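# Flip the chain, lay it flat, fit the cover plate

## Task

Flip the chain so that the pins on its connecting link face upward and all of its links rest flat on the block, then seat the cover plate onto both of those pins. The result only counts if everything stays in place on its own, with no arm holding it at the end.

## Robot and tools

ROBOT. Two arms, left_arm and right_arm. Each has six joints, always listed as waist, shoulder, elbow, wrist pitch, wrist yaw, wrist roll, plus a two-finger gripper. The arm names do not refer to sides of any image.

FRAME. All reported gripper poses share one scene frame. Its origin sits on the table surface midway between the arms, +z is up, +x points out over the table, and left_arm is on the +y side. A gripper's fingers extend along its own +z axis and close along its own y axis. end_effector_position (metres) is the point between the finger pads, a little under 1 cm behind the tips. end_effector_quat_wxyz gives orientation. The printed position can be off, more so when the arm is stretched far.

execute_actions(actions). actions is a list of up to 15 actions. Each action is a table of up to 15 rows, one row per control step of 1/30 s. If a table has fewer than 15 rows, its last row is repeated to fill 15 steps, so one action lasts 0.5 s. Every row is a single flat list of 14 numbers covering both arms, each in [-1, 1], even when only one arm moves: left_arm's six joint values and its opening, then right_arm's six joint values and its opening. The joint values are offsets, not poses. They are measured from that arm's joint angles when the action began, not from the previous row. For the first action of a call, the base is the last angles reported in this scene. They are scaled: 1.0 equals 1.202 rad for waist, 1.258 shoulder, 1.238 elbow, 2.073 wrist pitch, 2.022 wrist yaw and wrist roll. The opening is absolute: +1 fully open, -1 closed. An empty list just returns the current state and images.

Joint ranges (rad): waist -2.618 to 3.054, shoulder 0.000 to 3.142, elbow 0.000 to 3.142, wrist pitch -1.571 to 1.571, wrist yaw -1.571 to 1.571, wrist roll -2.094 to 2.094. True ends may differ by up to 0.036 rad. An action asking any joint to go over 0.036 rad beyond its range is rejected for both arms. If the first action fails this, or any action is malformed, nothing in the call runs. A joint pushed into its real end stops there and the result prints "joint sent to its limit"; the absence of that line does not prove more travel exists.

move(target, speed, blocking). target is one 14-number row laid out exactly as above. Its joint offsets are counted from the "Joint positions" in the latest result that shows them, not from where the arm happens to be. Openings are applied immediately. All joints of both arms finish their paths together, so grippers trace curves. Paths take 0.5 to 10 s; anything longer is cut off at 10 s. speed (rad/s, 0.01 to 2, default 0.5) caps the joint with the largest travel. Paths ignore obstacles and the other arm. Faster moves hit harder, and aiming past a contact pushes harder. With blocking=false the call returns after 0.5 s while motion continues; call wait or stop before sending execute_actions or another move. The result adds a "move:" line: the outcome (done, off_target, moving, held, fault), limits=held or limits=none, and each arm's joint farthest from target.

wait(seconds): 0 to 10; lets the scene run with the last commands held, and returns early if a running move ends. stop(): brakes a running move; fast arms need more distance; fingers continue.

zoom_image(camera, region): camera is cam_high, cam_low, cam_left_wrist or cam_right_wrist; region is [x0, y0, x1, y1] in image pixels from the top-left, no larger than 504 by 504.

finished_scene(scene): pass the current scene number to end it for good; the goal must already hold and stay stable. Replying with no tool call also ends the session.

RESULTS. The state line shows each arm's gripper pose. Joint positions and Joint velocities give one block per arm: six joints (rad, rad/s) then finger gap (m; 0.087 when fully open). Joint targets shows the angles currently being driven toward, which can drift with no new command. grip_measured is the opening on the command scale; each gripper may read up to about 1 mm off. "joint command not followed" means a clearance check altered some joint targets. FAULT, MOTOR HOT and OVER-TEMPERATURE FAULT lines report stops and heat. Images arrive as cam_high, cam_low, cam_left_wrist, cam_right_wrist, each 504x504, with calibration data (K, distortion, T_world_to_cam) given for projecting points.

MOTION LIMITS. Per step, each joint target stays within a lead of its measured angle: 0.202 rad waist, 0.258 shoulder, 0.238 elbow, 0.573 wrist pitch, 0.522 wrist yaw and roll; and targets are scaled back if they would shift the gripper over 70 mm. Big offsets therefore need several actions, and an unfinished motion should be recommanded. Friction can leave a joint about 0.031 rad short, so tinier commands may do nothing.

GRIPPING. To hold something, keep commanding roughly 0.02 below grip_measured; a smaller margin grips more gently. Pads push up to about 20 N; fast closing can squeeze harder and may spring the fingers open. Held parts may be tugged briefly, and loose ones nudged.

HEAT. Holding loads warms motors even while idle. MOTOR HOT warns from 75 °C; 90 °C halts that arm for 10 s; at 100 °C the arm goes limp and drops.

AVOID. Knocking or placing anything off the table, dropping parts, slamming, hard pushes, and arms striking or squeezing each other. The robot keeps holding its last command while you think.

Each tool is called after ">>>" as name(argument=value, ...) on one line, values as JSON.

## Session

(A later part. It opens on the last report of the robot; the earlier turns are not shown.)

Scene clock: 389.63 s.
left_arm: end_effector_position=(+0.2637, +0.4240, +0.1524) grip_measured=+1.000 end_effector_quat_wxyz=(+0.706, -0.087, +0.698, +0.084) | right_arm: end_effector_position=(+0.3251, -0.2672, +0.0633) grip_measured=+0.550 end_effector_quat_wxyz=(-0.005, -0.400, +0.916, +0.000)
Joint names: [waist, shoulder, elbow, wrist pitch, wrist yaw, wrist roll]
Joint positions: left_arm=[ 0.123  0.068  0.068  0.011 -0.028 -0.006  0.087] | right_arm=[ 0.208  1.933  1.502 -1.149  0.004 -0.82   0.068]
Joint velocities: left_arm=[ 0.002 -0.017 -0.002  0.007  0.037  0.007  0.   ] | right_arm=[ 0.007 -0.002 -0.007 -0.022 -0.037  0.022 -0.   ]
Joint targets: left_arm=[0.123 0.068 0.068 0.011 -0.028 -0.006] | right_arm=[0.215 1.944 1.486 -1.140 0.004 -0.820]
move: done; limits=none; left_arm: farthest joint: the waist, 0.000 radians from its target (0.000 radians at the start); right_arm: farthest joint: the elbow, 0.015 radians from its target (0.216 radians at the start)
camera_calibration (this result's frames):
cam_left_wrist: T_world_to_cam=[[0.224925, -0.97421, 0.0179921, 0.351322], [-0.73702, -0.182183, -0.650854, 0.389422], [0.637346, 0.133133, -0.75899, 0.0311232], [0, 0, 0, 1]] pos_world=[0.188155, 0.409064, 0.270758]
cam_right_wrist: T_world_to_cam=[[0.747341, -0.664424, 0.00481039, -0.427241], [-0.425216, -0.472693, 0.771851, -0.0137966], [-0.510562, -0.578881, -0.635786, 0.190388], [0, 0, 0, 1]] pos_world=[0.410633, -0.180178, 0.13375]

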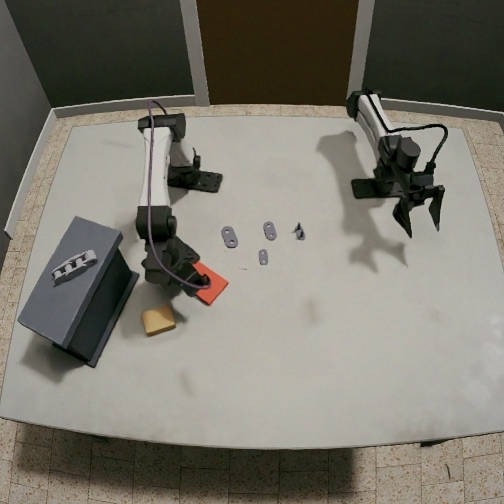

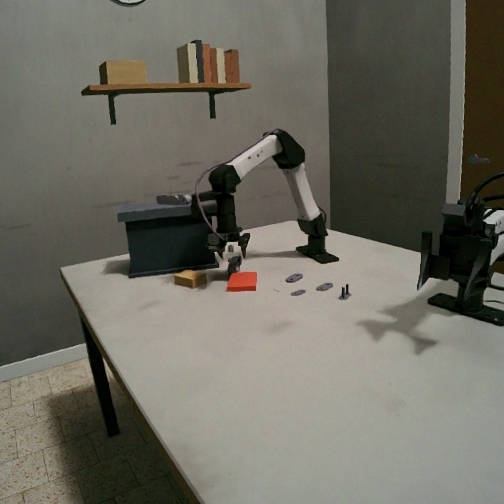

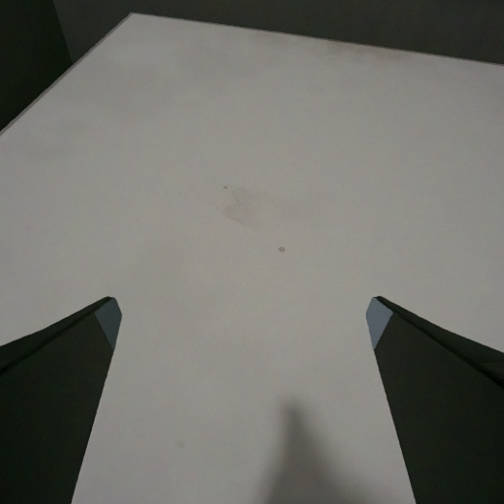

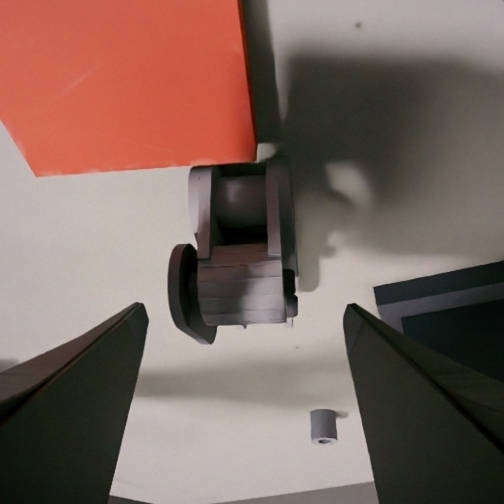

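>>> execute_actions(actions=[[[0,0,0,0,0,0,1,0,0,-0.03,0.015,0,0,0.55],[0,0,0,0,0,0,1,0,0,-0.04,0.02,0,0,0.55],[0,0,0,0,0,0,1,0,0,-0.05,0.027,0,0,0.55],[0,0,0,0,0,0,1,0,0,-0.064,0.035,0,0,0.55]],[[0,0,0,0,0,0,1,0,0,0,0,0,0,0.3],[0,0,0,0,0,0,1,0,0,0,0,0,0,0.2],[0,0,0,0,0,0,1,0,0,0,0,0,0,0.1],[0,0,0,0,0,0,1,0,0,0,0,0,0,0.05]],[[0,0,0,0,0,0,1,0,0,0,0,0,0,0.0],[0,0,0,0,0,0,1,0,0,0,0,0,0,-0.03],[0,0,0,0,0,0,1,0,0,0,0,0,0,-0.06],[0,0,0,0,0,0,1,0,0,0,0,0,0,-0.09],[0,0,0,0,0,0,1,0,0,0,0,0,0,-0.12],[0,0,0,0,0,0,1,0,0,0,0,0,0,-0.15],[0,0,0,0,0,0,1,0,0,0,0,0,0,-0.18],[0,0,0,0,0,0,1,0,0,0,0,0,0,-0.2]]])

Scene clock: 398.03 s.
left_arm: end_effector_position=(+0.2637, +0.4240, +0.1524) grip_measured=+1.000 end_effector_quat_wxyz=(+0.706, -0.087, +0.698, +0.084) | right_arm: end_effector_position=(+0.3209, -0.2674, +0.0478) grip_measured=-0.125 end_effector_quat_wxyz=(-0.006, -0.400, +0.916, +0.000)
Joint names: [waist, shoulder, elbow, wrist pitch, wrist yaw, wrist roll]
Joint positions: left_arm=[ 0.123  0.068  0.068  0.011 -0.028 -0.006  0.087] | right_arm=[ 0.208  1.933  1.438 -1.088  0.005 -0.82   0.038]
Joint velocities: left_arm=[ 0.012  0.002  0.007  0.037  0.007 -0.051  0.   ] | right_arm=[-0.007  0.007 -0.017 -0.007 -0.066  0.007 -0.   ]
Joint targets: left_arm=[0.123 0.068 0.068 0.011 -0.028 -0.006] | right_arm=[0.208 1.933 1.438 -1.089 0.004 -0.820]
camera_calibration (this result's frames):
cam_left_wrist: T_world_to_cam=[[0.224925, -0.97421, 0.0179921, 0.351322], [-0.73702, -0.182183, -0.650854, 0.389422], [0.637346, 0.133133, -0.75899, 0.0311232], [0, 0, 0, 1]] pos_world=[0.188155, 0.409064, 0.270758]
cam_right_wrist: T_world_to_cam=[[0.74736, -0.66441, 0.0035831, -0.4241], [-0.423149, -0.471807, 0.773526, -0.00419504], [-0.512248, -0.579619, -0.633754, 0.178471], [0, 0, 0, 1]] pos_world=[0.406602, -0.18031, 0.117872]

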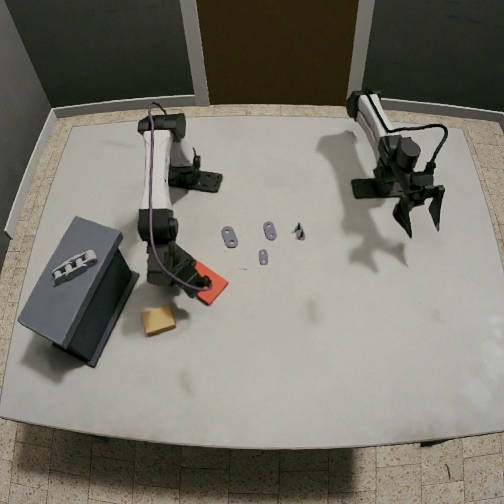

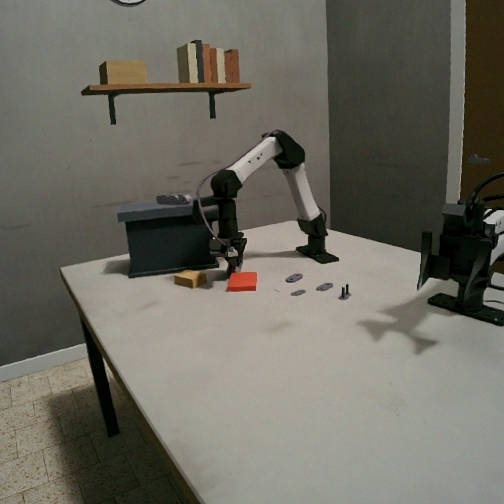

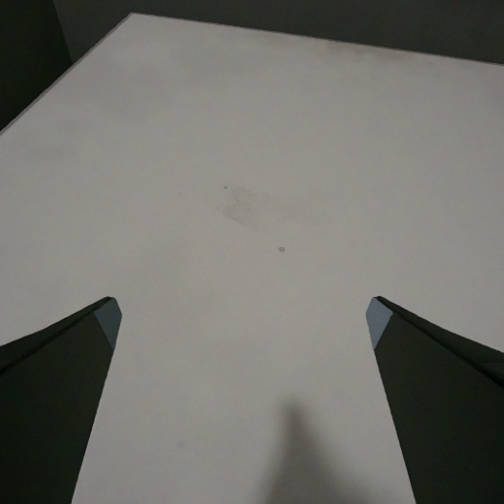

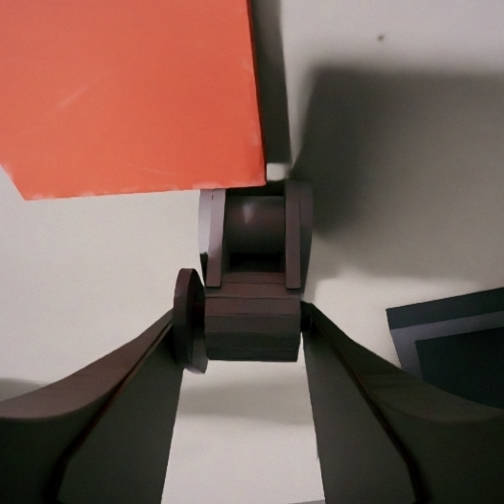

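>>> move(target=[0,0,0,0,0,0,1, 0,-0.44,0.47,-0.09,0,0.41,-0.17], speed=0.3)

Scene clock: 424.30 s.
left_arm: end_effector_position=(+0.2637, +0.4240, +0.1524) grip_measured=+1.000 end_effector_quat_wxyz=(+0.706, -0.087, +0.698, +0.084) | right_arm: end_effector_position=(+0.3057, -0.2367, +0.3816) grip_measured=-0.170 end_effector_quat_wxyz=(+0.448, +0.001, +0.894, -0.001)
Joint names: [waist, shoulder, elbow, wrist pitch, wrist yaw, wrist roll]
Joint positions: left_arm=[ 0.123  0.068  0.068  0.011 -0.028 -0.006  0.087] | right_arm=[ 0.208  1.386  2.006 -1.261  0.004  0.003  0.036]
Joint velocities: left_arm=[-0.007  0.002 -0.002 -0.007  0.051 -0.066  0.   ] | right_arm=[ 0.002 -0.007 -0.007 -0.022 -0.007 -0.007  0.001]
Joint targets: left_arm=[0.123 0.068 0.068 0.011 -0.028 -0.006] | right_arm=[0.208 1.379 2.020 -1.274 0.005 0.009]
move: done; limits=none; left_arm: farthest joint: the waist, 0.000 radians from its target (0.000 radians at the start); right_arm: farthest joint: the elbow, 0.014 radians from its target (0.582 radians at the start)
camera_calibration (this result's frames):
cam_left_wrist: T_world_to_cam=[[0.224925, -0.97421, 0.0179921, 0.351322], [-0.73702, -0.182183, -0.650854, 0.389422], [0.637346, 0.133133, -0.75899, 0.0311232], [0, 0, 0, 1]] pos_world=[0.188155, 0.409064, 0.270758]
cam_right_wrist: T_world_to_cam=[[0.00288564, -0.999749, 0.0222081, -0.252497], [-0.998353, -0.0041527, -0.0572211, 0.349259], [0.057299, -0.0220064, -0.998114, 0.497005], [0, 0, 0, 1]] pos_world=[0.320935, -0.240046, 0.52166]

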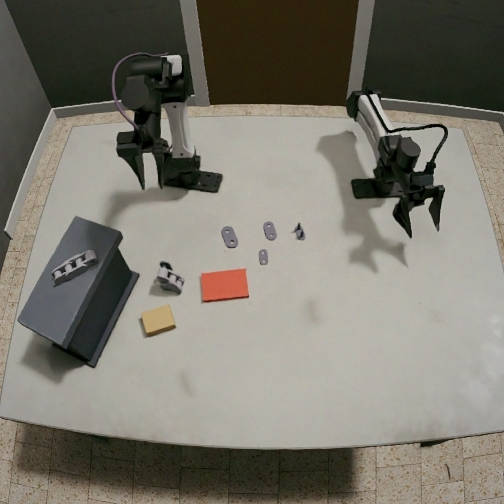

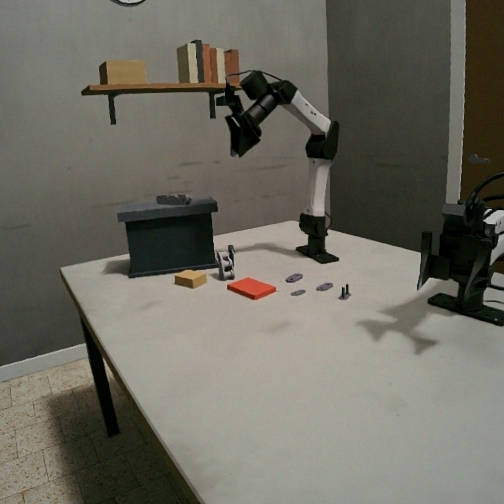

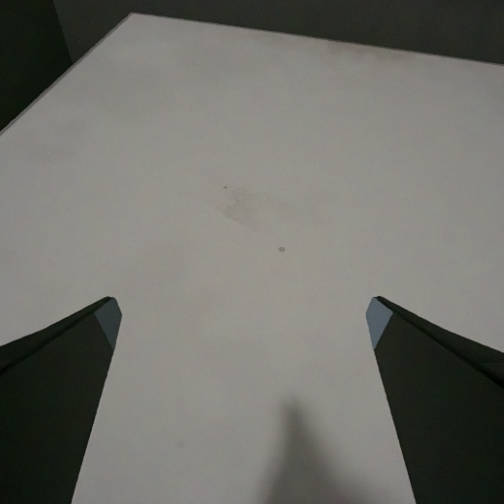

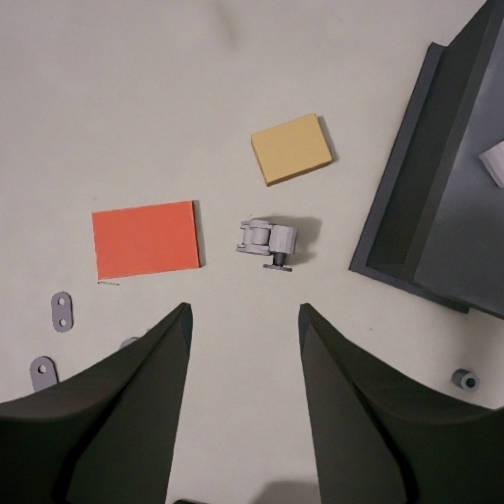

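>>> zoom_image(camera="cam_right_wrist", region=[210, 190, 340, 300])

>>> zoom_image(camera="cam_low", region=[190, 230, 270, 300])

>>> zoom_image(camera="cam_high", region=[135, 245, 205, 305])

Region (210, 190, 340, 300) of cam_right_wrist's 504x504 image, scaled by 3.877, with more detail than that image has; it fills the top 426 rows of this view, and the rest is white.

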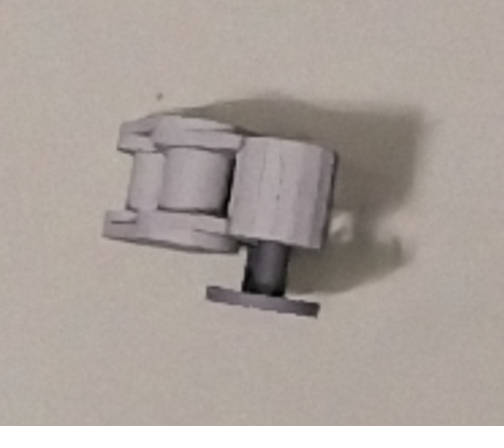

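Region (190, 230, 270, 300) of cam_low's 504x504 image, scaled by 6.300, with more detail than that image has; it fills the top 441 rows of this view, and the rest is white.

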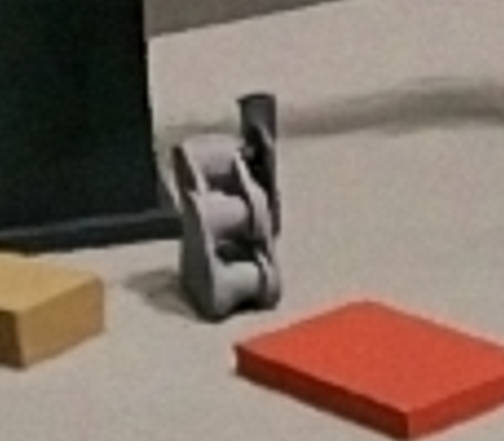

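Region (135, 245, 205, 305) of cam_high's 504x504 image, scaled by 7.200, with more detail than that image has; it fills the top 432 rows of this view, and the rest is white.

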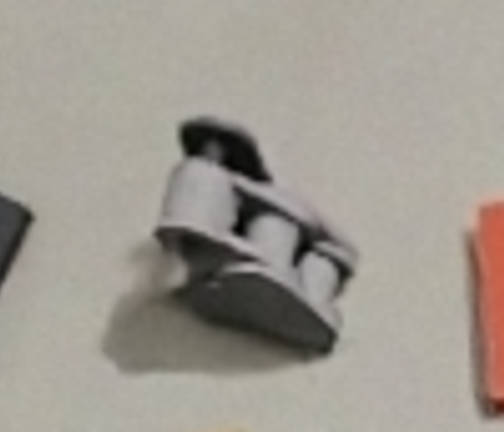

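>>> move(target=[0,0,0,0,0,0,1, 0.028,0.444,-0.247,-0.053,0,-0.683,0.75], speed=0.9)

Scene clock: 447.50 s.
left_arm: end_effector_position=(+0.2637, +0.4240, +0.1524) grip_measured=+1.000 end_effector_quat_wxyz=(+0.706, -0.087, +0.698, +0.084) | right_arm: end_effector_position=(+0.3510, -0.2686, +0.1148) grip_measured=+0.750 end_effector_quat_wxyz=(+0.007, +0.644, -0.765, -0.003)
Joint names: [waist, shoulder, elbow, wrist pitch, wrist yaw, wrist roll]
Joint positions: left_arm=[ 0.123  0.068  0.068  0.011 -0.028 -0.006  0.087] | right_arm=[ 0.233  1.938  1.714 -1.36   0.004 -1.372  0.077]
Joint velocities: left_arm=[-0.007 -0.002 -0.012 -0.066  0.007  0.022  0.   ] | right_arm=[-0.017  0.012 -0.002 -0.022  0.007 -0.022 -0.   ]
Joint targets: left_arm=[0.123 0.068 0.068 0.011 -0.028 -0.006] | right_arm=[0.242 1.945 1.700 -1.371 0.004 -1.378]
move: done; limits=none; left_arm: farthest joint: the waist, 0.000 radians from its target (0.000 radians at the start); right_arm: farthest joint: the elbow, 0.014 radians from its target (0.306 radians at the start)
camera_calibration (this result's frames):
cam_left_wrist: T_world_to_cam=[[0.224925, -0.97421, 0.0179921, 0.351322], [-0.73702, -0.182183, -0.650854, 0.389422], [0.637346, 0.133133, -0.75899, 0.0311232], [0, 0, 0, 1]] pos_world=[0.188155, 0.409064, 0.270758]
cam_right_wrist: T_world_to_cam=[[0.988883, -0.148658, -0.0033763, -0.393056], [-0.0922335, -0.631035, 0.770252, -0.202421], [-0.116635, -0.761377, -0.637731, 0.048479], [0, 0, 0, 1]] pos_world=[0.375671, -0.149255, 0.185504]

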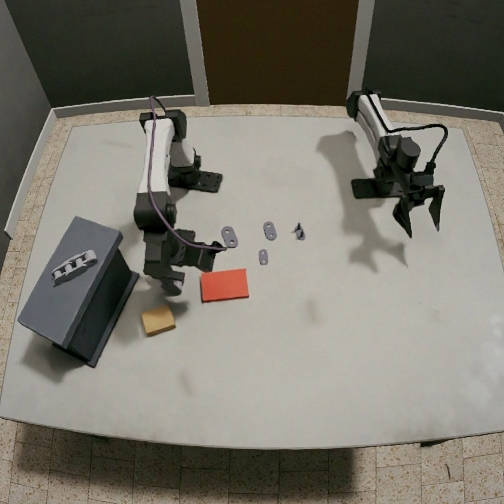

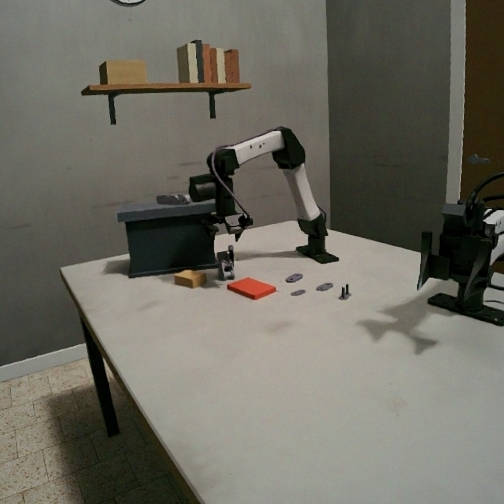

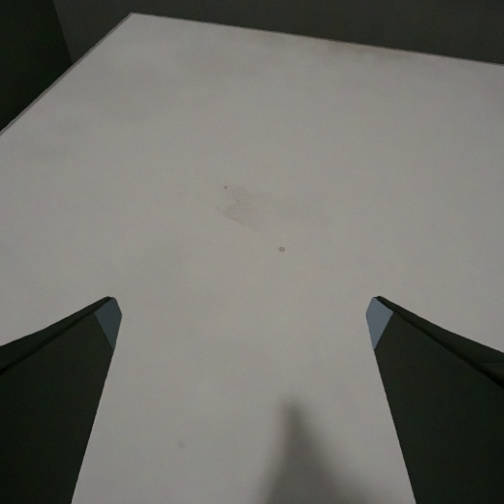

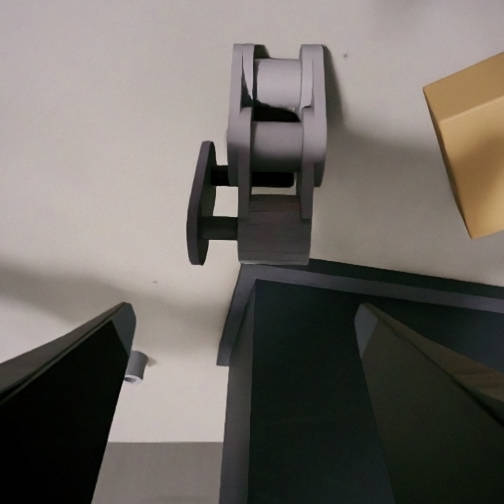

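>>> move(target=[0,0,0,0,0,0,1, -0.02,0.026,-0.163,0.11,0,0,0.75], speed=0.3)

Scene clock: 453.47 s.
left_arm: end_effector_position=(+0.2637, +0.4240, +0.1524) grip_measured=+1.000 end_effector_quat_wxyz=(+0.706, -0.087, +0.698, +0.084) | right_arm: end_effector_position=(+0.3540, -0.2741, +0.0610) grip_measured=+0.750 end_effector_quat_wxyz=(+0.002, +0.639, -0.770, +0.001)
Joint names: [waist, shoulder, elbow, wrist pitch, wrist yaw, wrist roll]
Joint positions: left_arm=[ 0.123  0.068  0.068  0.011 -0.028 -0.006  0.087] | right_arm=[ 0.217  1.959  1.529 -1.143  0.004 -1.373  0.077]
Joint velocities: left_arm=[-0.007 -0.012  0.002  0.051 -0.037 -0.051  0.   ] | right_arm=[ 0.002  0.002  0.007  0.037 -0.037 -0.022 -0.   ]
Joint targets: left_arm=[0.123 0.068 0.068 0.011 -0.028 -0.006] | right_arm=[0.209 1.971 1.512 -1.133 0.004 -1.372]
move: done; limits=none; left_arm: farthest joint: the waist, 0.000 radians from its target (0.000 radians at the start); right_arm: farthest joint: the elbow, 0.017 radians from its target (0.202 radians at the start)
camera_calibration (this result's frames):
cam_left_wrist: T_world_to_cam=[[0.224925, -0.97421, 0.0179921, 0.351322], [-0.73702, -0.182183, -0.650854, 0.389422], [0.637346, 0.133133, -0.75899, 0.0311232], [0, 0, 0, 1]] pos_world=[0.188155, 0.409064, 0.270758]
cam_right_wrist: T_world_to_cam=[[0.986471, -0.16373, 0.00826193, -0.4011], [-0.11095, -0.629673, 0.768897, -0.157075], [-0.120689, -0.759411, -0.63932, 0.0123697], [0, 0, 0, 1]] pos_world=[0.379739, -0.155184, 0.131996]

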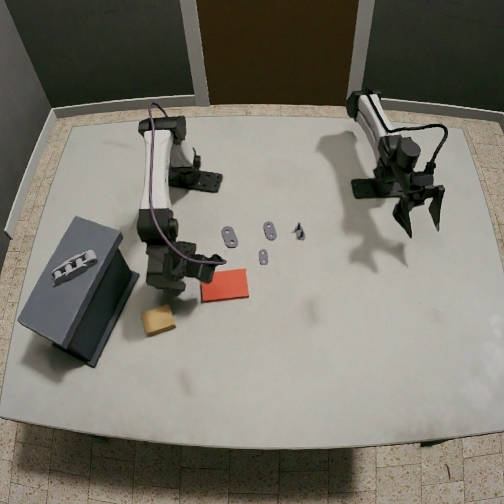

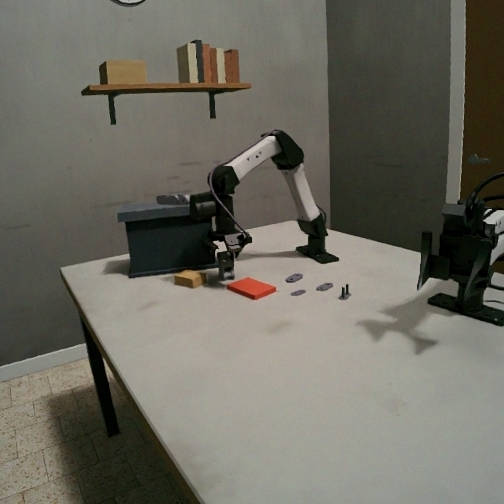

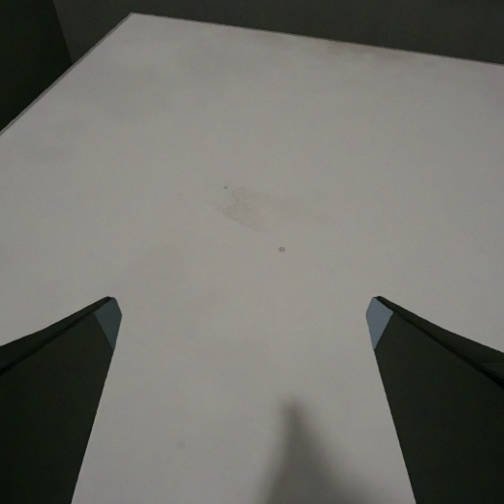

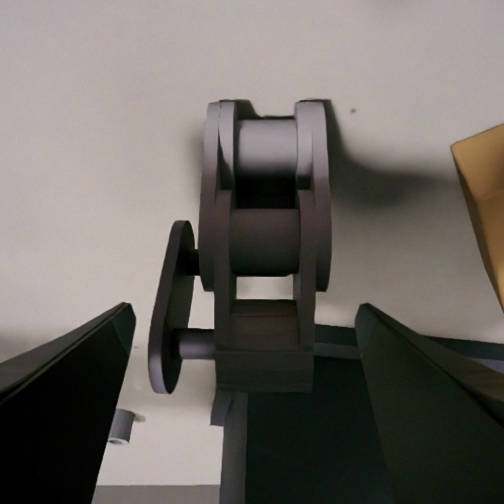

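>>> execute_actions(actions=[[[0,0,0,0,0,0,1,0,0,-0.03,0.015,0,0,0.75],[0,0,0,0,0,0,1,0,0,-0.04,0.02,0,0,0.75],[0,0,0,0,0,0,1,0,0,-0.05,0.027,0,0,0.75],[0,0,0,0,0,0,1,0,0,-0.064,0.035,0,0,0.75]],[[0,0,0,0,0,0,1,0,0,0,0,0,0,0.6],[0,0,0,0,0,0,1,0,0,0,0,0,0,0.5],[0,0,0,0,0,0,1,0,0,0,0,0,0,0.4],[0,0,0,0,0,0,1,0,0,0,0,0,0,0.35],[0,0,0,0,0,0,1,0,0,0,0,0,0,0.3],[0,0,0,0,0,0,1,0,0,0,0,0,0,0.26],[0,0,0,0,0,0,1,0,0,0,0,0,0,0.22],[0,0,0,0,0,0,1,0,0,0,0,0,0,0.18],[0,0,0,0,0,0,1,0,0,0,0,0,0,0.14],[0,0,0,0,0,0,1,0,0,0,0,0,0,0.1],[0,0,0,0,0,0,1,0,0,0,0,0,0,0.06],[0,0,0,0,0,0,1,0,0,0,0,0,0,0.03]],[[0,0,0,0,0,0,1,0,0,0,0,0,0,0.0],[0,0,0,0,0,0,1,0,0,0,0,0,0,-0.03],[0,0,0,0,0,0,1,0,0,0,0,0,0,-0.06],[0,0,0,0,0,0,1,0,0,0,0,0,0,-0.09],[0,0,0,0,0,0,1,0,0,0,0,0,0,-0.12],[0,0,0,0,0,0,1,0,0,0,0,0,0,-0.15],[0,0,0,0,0,0,1,0,0,0,0,0,0,-0.18],[0,0,0,0,0,0,1,0,0,0,0,0,0,-0.22],[0,0,0,0,0,0,1,0,0,0,0,0,0,-0.3],[0,0,0,0,0,0,1,0,0,0,0,0,0,-0.4]]])

Scene clock: 463.47 s.
left_arm: end_effector_position=(+0.2637, +0.4240, +0.1524) grip_measured=+1.000 end_effector_quat_wxyz=(+0.706, -0.087, +0.698, +0.084) | right_arm: end_effector_position=(+0.3504, -0.2742, +0.0452) grip_measured=-0.122 end_effector_quat_wxyz=(+0.002, +0.639, -0.770, +0.001)
Joint names: [waist, shoulder, elbow, wrist pitch, wrist yaw, wrist roll]
Joint positions: left_arm=[ 0.123  0.068  0.068  0.011 -0.028 -0.006  0.087] | right_arm=[ 0.217  1.959  1.465 -1.079  0.004 -1.373  0.038]
Joint velocities: left_arm=[ 0.017 -0.007 -0.012  0.007 -0.022  0.037  0.   ] | right_arm=[ 0.002 -0.032 -0.007  0.022 -0.051 -0.051  0.   ]
Joint targets: left_arm=[0.123 0.068 0.068 0.011 -0.028 -0.006] | right_arm=[0.217 1.959 1.465 -1.081 0.004 -1.373]
camera_calibration (this result's frames):
cam_left_wrist: T_world_to_cam=[[0.224925, -0.97421, 0.0179921, 0.351322], [-0.73702, -0.182183, -0.650854, 0.389422], [0.637346, 0.133133, -0.75899, 0.0311232], [0, 0, 0, 1]] pos_world=[0.188155, 0.409064, 0.270758]
cam_right_wrist: T_world_to_cam=[[0.986474, -0.16373, 0.00788643, -0.397363], [-0.110657, -0.629669, 0.768942, -0.145491], [-0.120933, -0.759414, -0.63927, 0.00189866], [0, 0, 0, 1]] pos_world=[0.376118, -0.15523, 0.116222]

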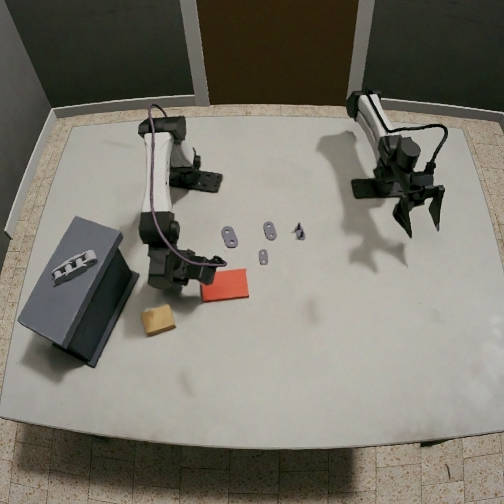

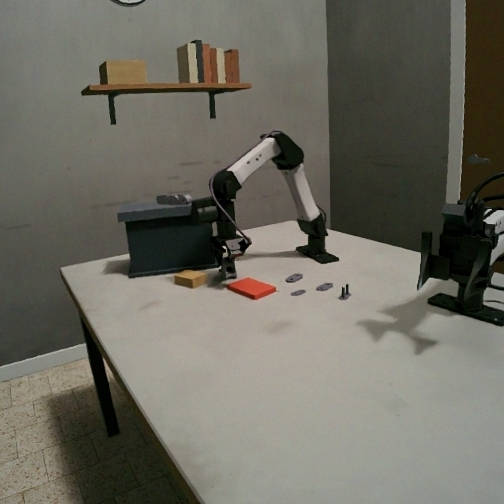

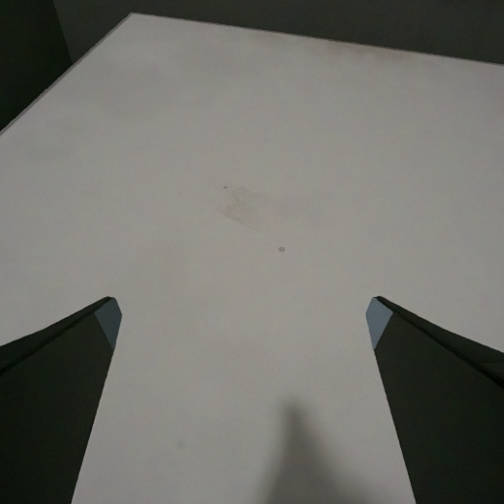

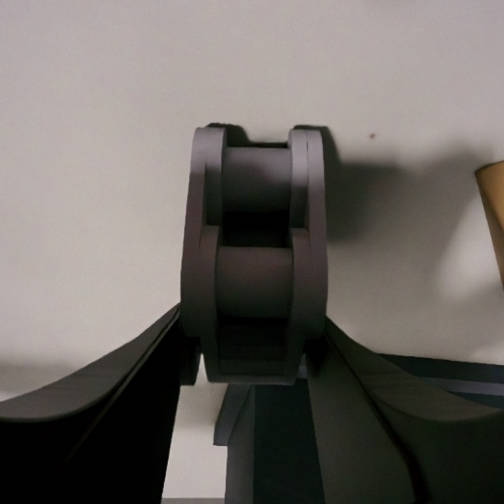

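Lift straight.

>>> move(target=[0,0,0,0,0,0,1, 0,-0.04,0.3,-0.19,0,0,-0.4], speed=0.2)

Scene clock: 467.73 s.
left_arm: end_effector_position=(+0.2637, +0.4240, +0.1524) grip_measured=+1.000 end_effector_quat_wxyz=(+0.706, -0.087, +0.698, +0.084) | right_arm: end_effector_position=(+0.3490, -0.2723, +0.1468) grip_measured=-0.400 end_effector_quat_wxyz=(-0.005, +0.638, -0.770, +0.000)
Joint names: [waist, shoulder, elbow, wrist pitch, wrist yaw, wrist roll]
Joint positions: left_arm=[ 0.123  0.068  0.068  0.011 -0.028 -0.006  0.087] | right_arm=[ 0.217  1.92   1.82  -1.462 -0.006 -1.372  0.026]
Joint velocities: left_arm=[-0.017  0.002  0.007 -0.037  0.066  0.007  0.   ] | right_arm=[-0.012  0.007 -0.027 -0.066 -0.051  0.022 -0.   ]
Joint targets: left_arm=[0.123 0.068 0.068 0.011 -0.028 -0.006] | right_arm=[0.217 1.908 1.837 -1.473 0.004 -1.373]
move: done; limits=none; left_arm: farthest joint: the waist, 0.000 radians from its target (0.000 radians at the start); right_arm: farthest joint: the elbow, 0.017 radians from its target (0.372 radians at the start)
camera_calibration (this result's frames):
cam_left_wrist: T_world_to_cam=[[0.224925, -0.97421, 0.0179921, 0.351322], [-0.73702, -0.182183, -0.650854, 0.389422], [0.637346, 0.133133, -0.75899, 0.0311232], [0, 0, 0, 1]] pos_world=[0.188155, 0.409064, 0.270758]
cam_right_wrist: T_world_to_cam=[[0.986169, -0.164956, 0.0161335, -0.397951], [-0.119135, -0.637813, 0.760921, -0.220643], [-0.115229, -0.752319, -0.648644, 0.0693948], [0, 0, 0, 1]] pos_world=[0.374157, -0.154166, 0.219325]

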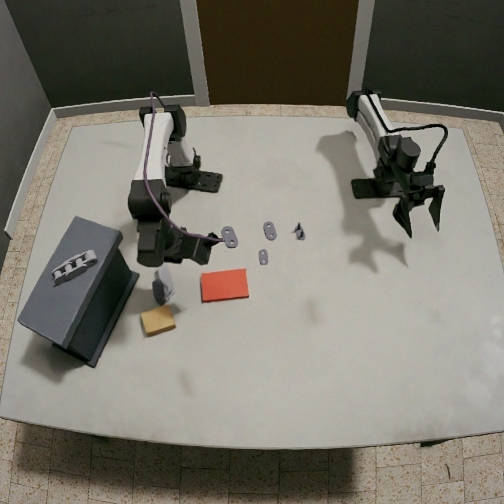

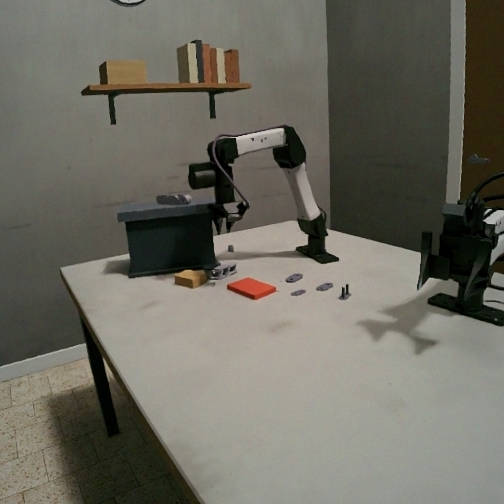

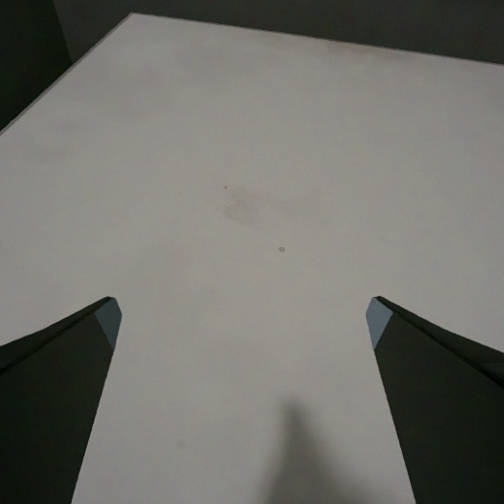

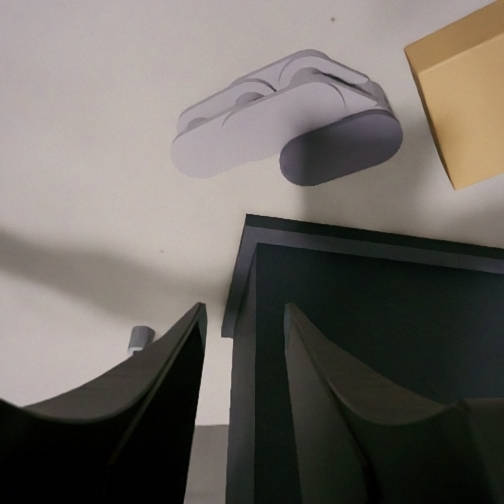

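>>> move(target=[0,0,0,0,0,0,1, 0.05,-0.352,-0.372,0.622,0,0.683,1], speed=0.9)

>>> move(target=[0,0,0,0,0,0,1, -0.375,0,0,0,0.205,0,1], speed=0.6)

Scene clock: 493.40 s.
left_arm: end_effector_position=(+0.2637, +0.4240, +0.1524) grip_measured=+1.000 end_effector_quat_wxyz=(+0.706, -0.087, +0.698, +0.084) | right_arm: end_effector_position=(+0.4695, -0.2053, +0.2975) grip_measured=+0.983 end_effector_quat_wxyz=(+0.596, -0.026, +0.802, +0.023)
Joint names: [waist, shoulder, elbow, wrist pitch, wrist yaw, wrist roll]
Joint positions: left_arm=[ 0.123  0.068  0.068  0.011 -0.028 -0.006  0.087] | right_arm=[ 0.269  1.491  1.379 -0.18  -0.006  0.004  0.087]
Joint velocities: left_arm=[-0.012 -0.017  0.007 -0.007 -0.066 -0.007  0.   ] | right_arm=[-0.002 -0.022  0.012  0.066  0.037 -0.007 -0.   ]
Joint targets: left_arm=[0.123 0.068 0.068 0.011 -0.028 -0.006] | right_arm=[0.278 1.478 1.359 -0.173 -0.006 0.009]
move: done; limits=none; left_arm: farthest joint: the waist, 0.000 radians from its target (0.000 radians at the start); right_arm: farthest joint: the elbow, 0.020 radians from its target (0.460 radians at the start)
camera_calibration (this result's frames):
cam_left_wrist: T_world_to_cam=[[0.224925, -0.97421, 0.0179921, 0.351322], [-0.73702, -0.182183, -0.650854, 0.389422], [0.637346, 0.133133, -0.75899, 0.0311232], [0, 0, 0, 1]] pos_world=[0.188155, 0.409064, 0.270758]
cam_right_wrist: T_world_to_cam=[[0.0662814, -0.997656, 0.0170078, -0.247457], [-0.915939, -0.0675962, -0.395584, 0.557053], [0.395806, 0.0106417, -0.918272, 0.228329], [0, 0, 0, 1]] pos_world=[0.436255, -0.211652, 0.434238]

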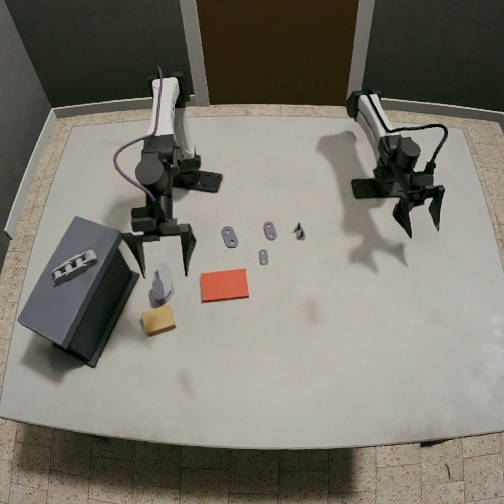

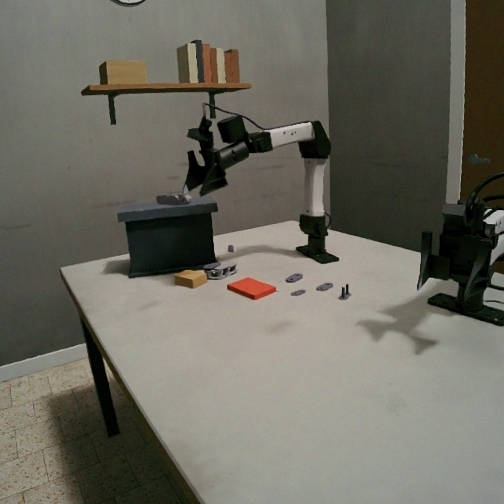

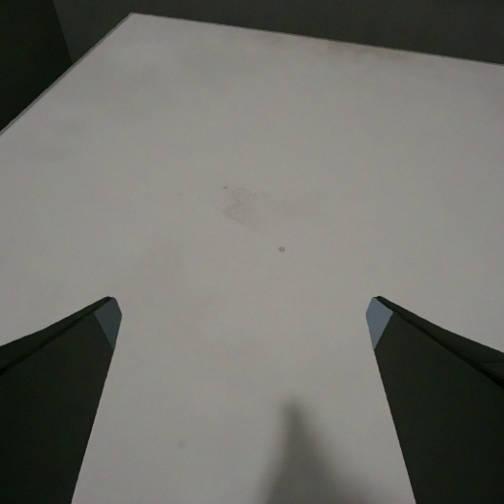

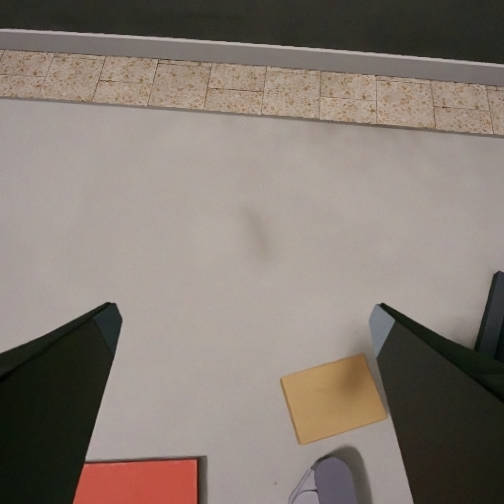

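Scene clock: 494.93 s.
left_arm: end_effector_position=(+0.2637, +0.4240, +0.1524) grip_measured=+1.000 end_effector_quat_wxyz=(+0.706, -0.087, +0.698, +0.084) | right_arm: end_effector_position=(+0.3979, -0.4743, +0.3014) grip_measured=+0.983 end_effector_quat_wxyz=(+0.544, +0.268, +0.749, -0.267)
Joint names: [waist, shoulder, elbow, wrist pitch, wrist yaw, wrist roll]
Joint positions: left_arm=[ 0.123  0.068  0.068  0.011 -0.028 -0.006  0.087] | right_arm=[-0.181  1.491  1.379 -0.18   0.398  0.004  0.087]
Joint velocities: left_arm=[-0.017 -0.022 -0.002 -0.007  0.022 -0.007  0.   ] | right_arm=[-0.017  0.007  0.002 -0.11   0.037 -0.007  0.   ]
Joint targets: left_arm=[0.123 0.068 0.068 0.011 -0.028 -0.006] | right_arm=[-0.182 1.491 1.379 -0.180 0.408 0.004]
move: done; limits=none; left_arm: farthest joint: the waist, 0.000 radians from its target (0.000 radians at the start); right_arm: farthest joint: the wrist yaw, 0.010 radians from its target (0.415 radians at the start)
camera_calibration (this result's frames):
cam_left_wrist: T_world_to_cam=[[0.224925, -0.97421, 0.0179921, 0.351322], [-0.73702, -0.182183, -0.650854, 0.389422], [0.637346, 0.133133, -0.75899, 0.0311232], [0, 0, 0, 1]] pos_world=[0.188155, 0.409064, 0.270758]
cam_right_wrist: T_world_to_cam=[[-0.69274, -0.709358, 0.130088, -0.106508], [-0.688425, 0.596673, -0.412374, 0.704385], [0.214901, -0.375223, -0.901679, 0.147122], [0, 0, 0, 1]] pos_world=[0.379517, -0.440636, 0.436982]

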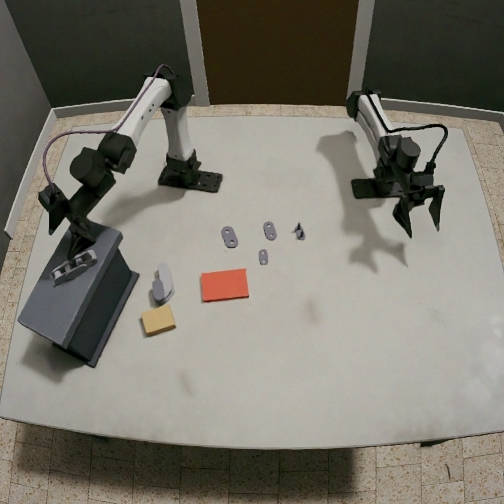

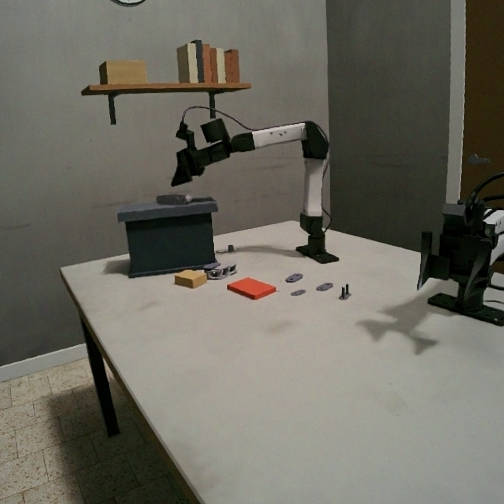

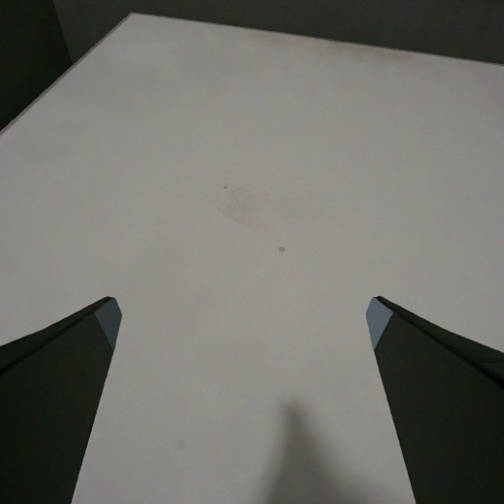

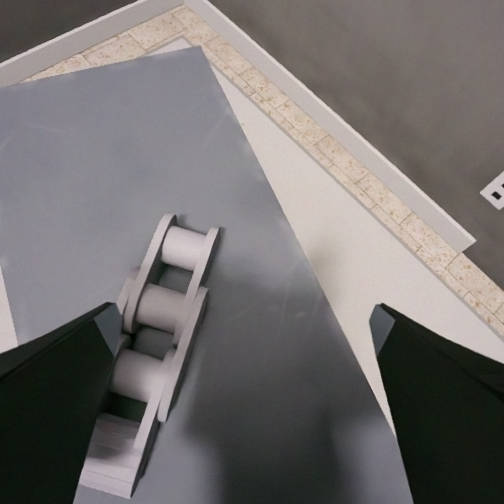

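>>> move(target=[0,0,0,0,0,0,1, 0.103,0.085,0.022,0.04,0.105,0.086,1])

Scene clock: 504.03 s.
left_arm: end_effector_position=(+0.2637, +0.4240, +0.1524) grip_measured=+1.000 end_effector_quat_wxyz=(+0.706, -0.087, +0.698, +0.084) | right_arm: end_effector_position=(+0.4297, -0.4529, +0.2820) grip_measured=+0.983 end_effector_quat_wxyz=(+0.553, +0.339, +0.713, -0.265)
Joint names: [waist, shoulder, elbow, wrist pitch, wrist yaw, wrist roll]
Joint positions: left_arm=[ 0.123  0.068  0.068  0.011 -0.028 -0.006  0.087] | right_arm=[-0.062  1.587  1.388 -0.105  0.601  0.172  0.087]
Joint velocities: left_arm=[-0.002 -0.027  0.012  0.051  0.095  0.037  0.   ] | right_arm=[ 0.017  0.012  0.002  0.037  0.007 -0.037 -0.   ]
Joint targets: left_arm=[0.123 0.068 0.068 0.011 -0.028 -0.006] | right_arm=[-0.058 1.597 1.407 -0.097 0.611 0.178]
move: done; limits=none; left_arm: farthest joint: the waist, 0.000 radians from its target (0.000 radians at the start); right_arm: farthest joint: the elbow, 0.018 radians from its target (0.027 radians at the start)
camera_calibration (this result's frames):
cam_left_wrist: T_world_to_cam=[[0.224925, -0.97421, 0.0179921, 0.351322], [-0.73702, -0.182183, -0.650854, 0.389422], [0.637346, 0.133133, -0.75899, 0.0311232], [0, 0, 0, 1]] pos_world=[0.188155, 0.409064, 0.270758]
cam_right_wrist: T_world_to_cam=[[-0.778615, -0.626971, 0.0257967, 0.0368962], [-0.573803, 0.694743, -0.433685, 0.706675], [0.253986, -0.352476, -0.900695, 0.124032], [0, 0, 0, 1]] pos_world=[0.402717, -0.424106, 0.417238]

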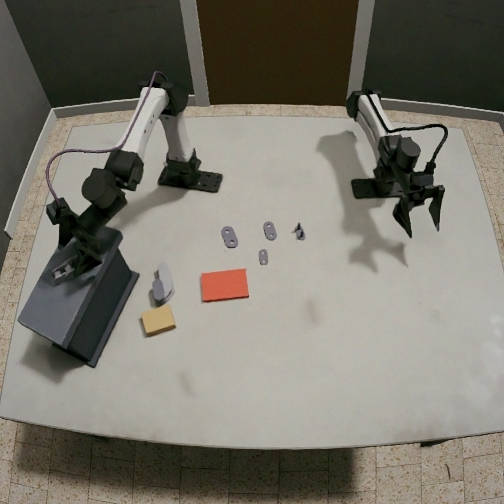

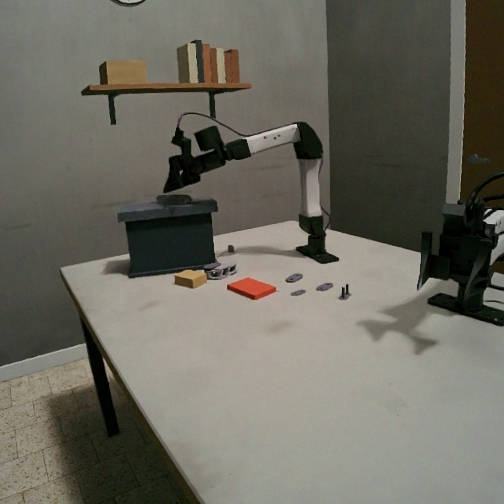

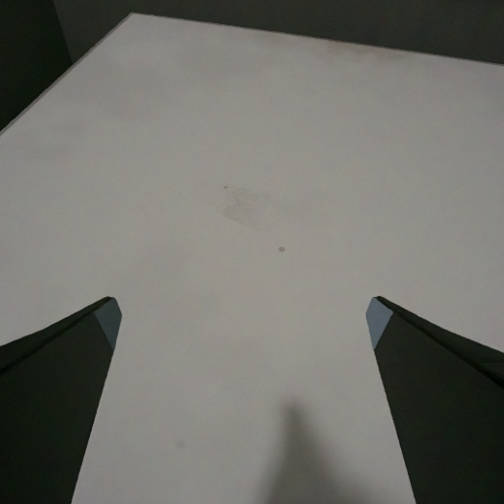

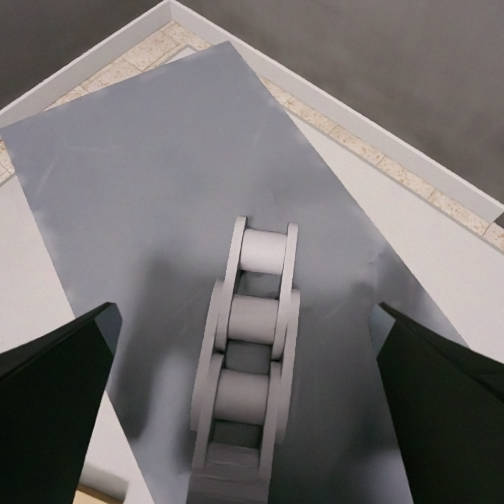

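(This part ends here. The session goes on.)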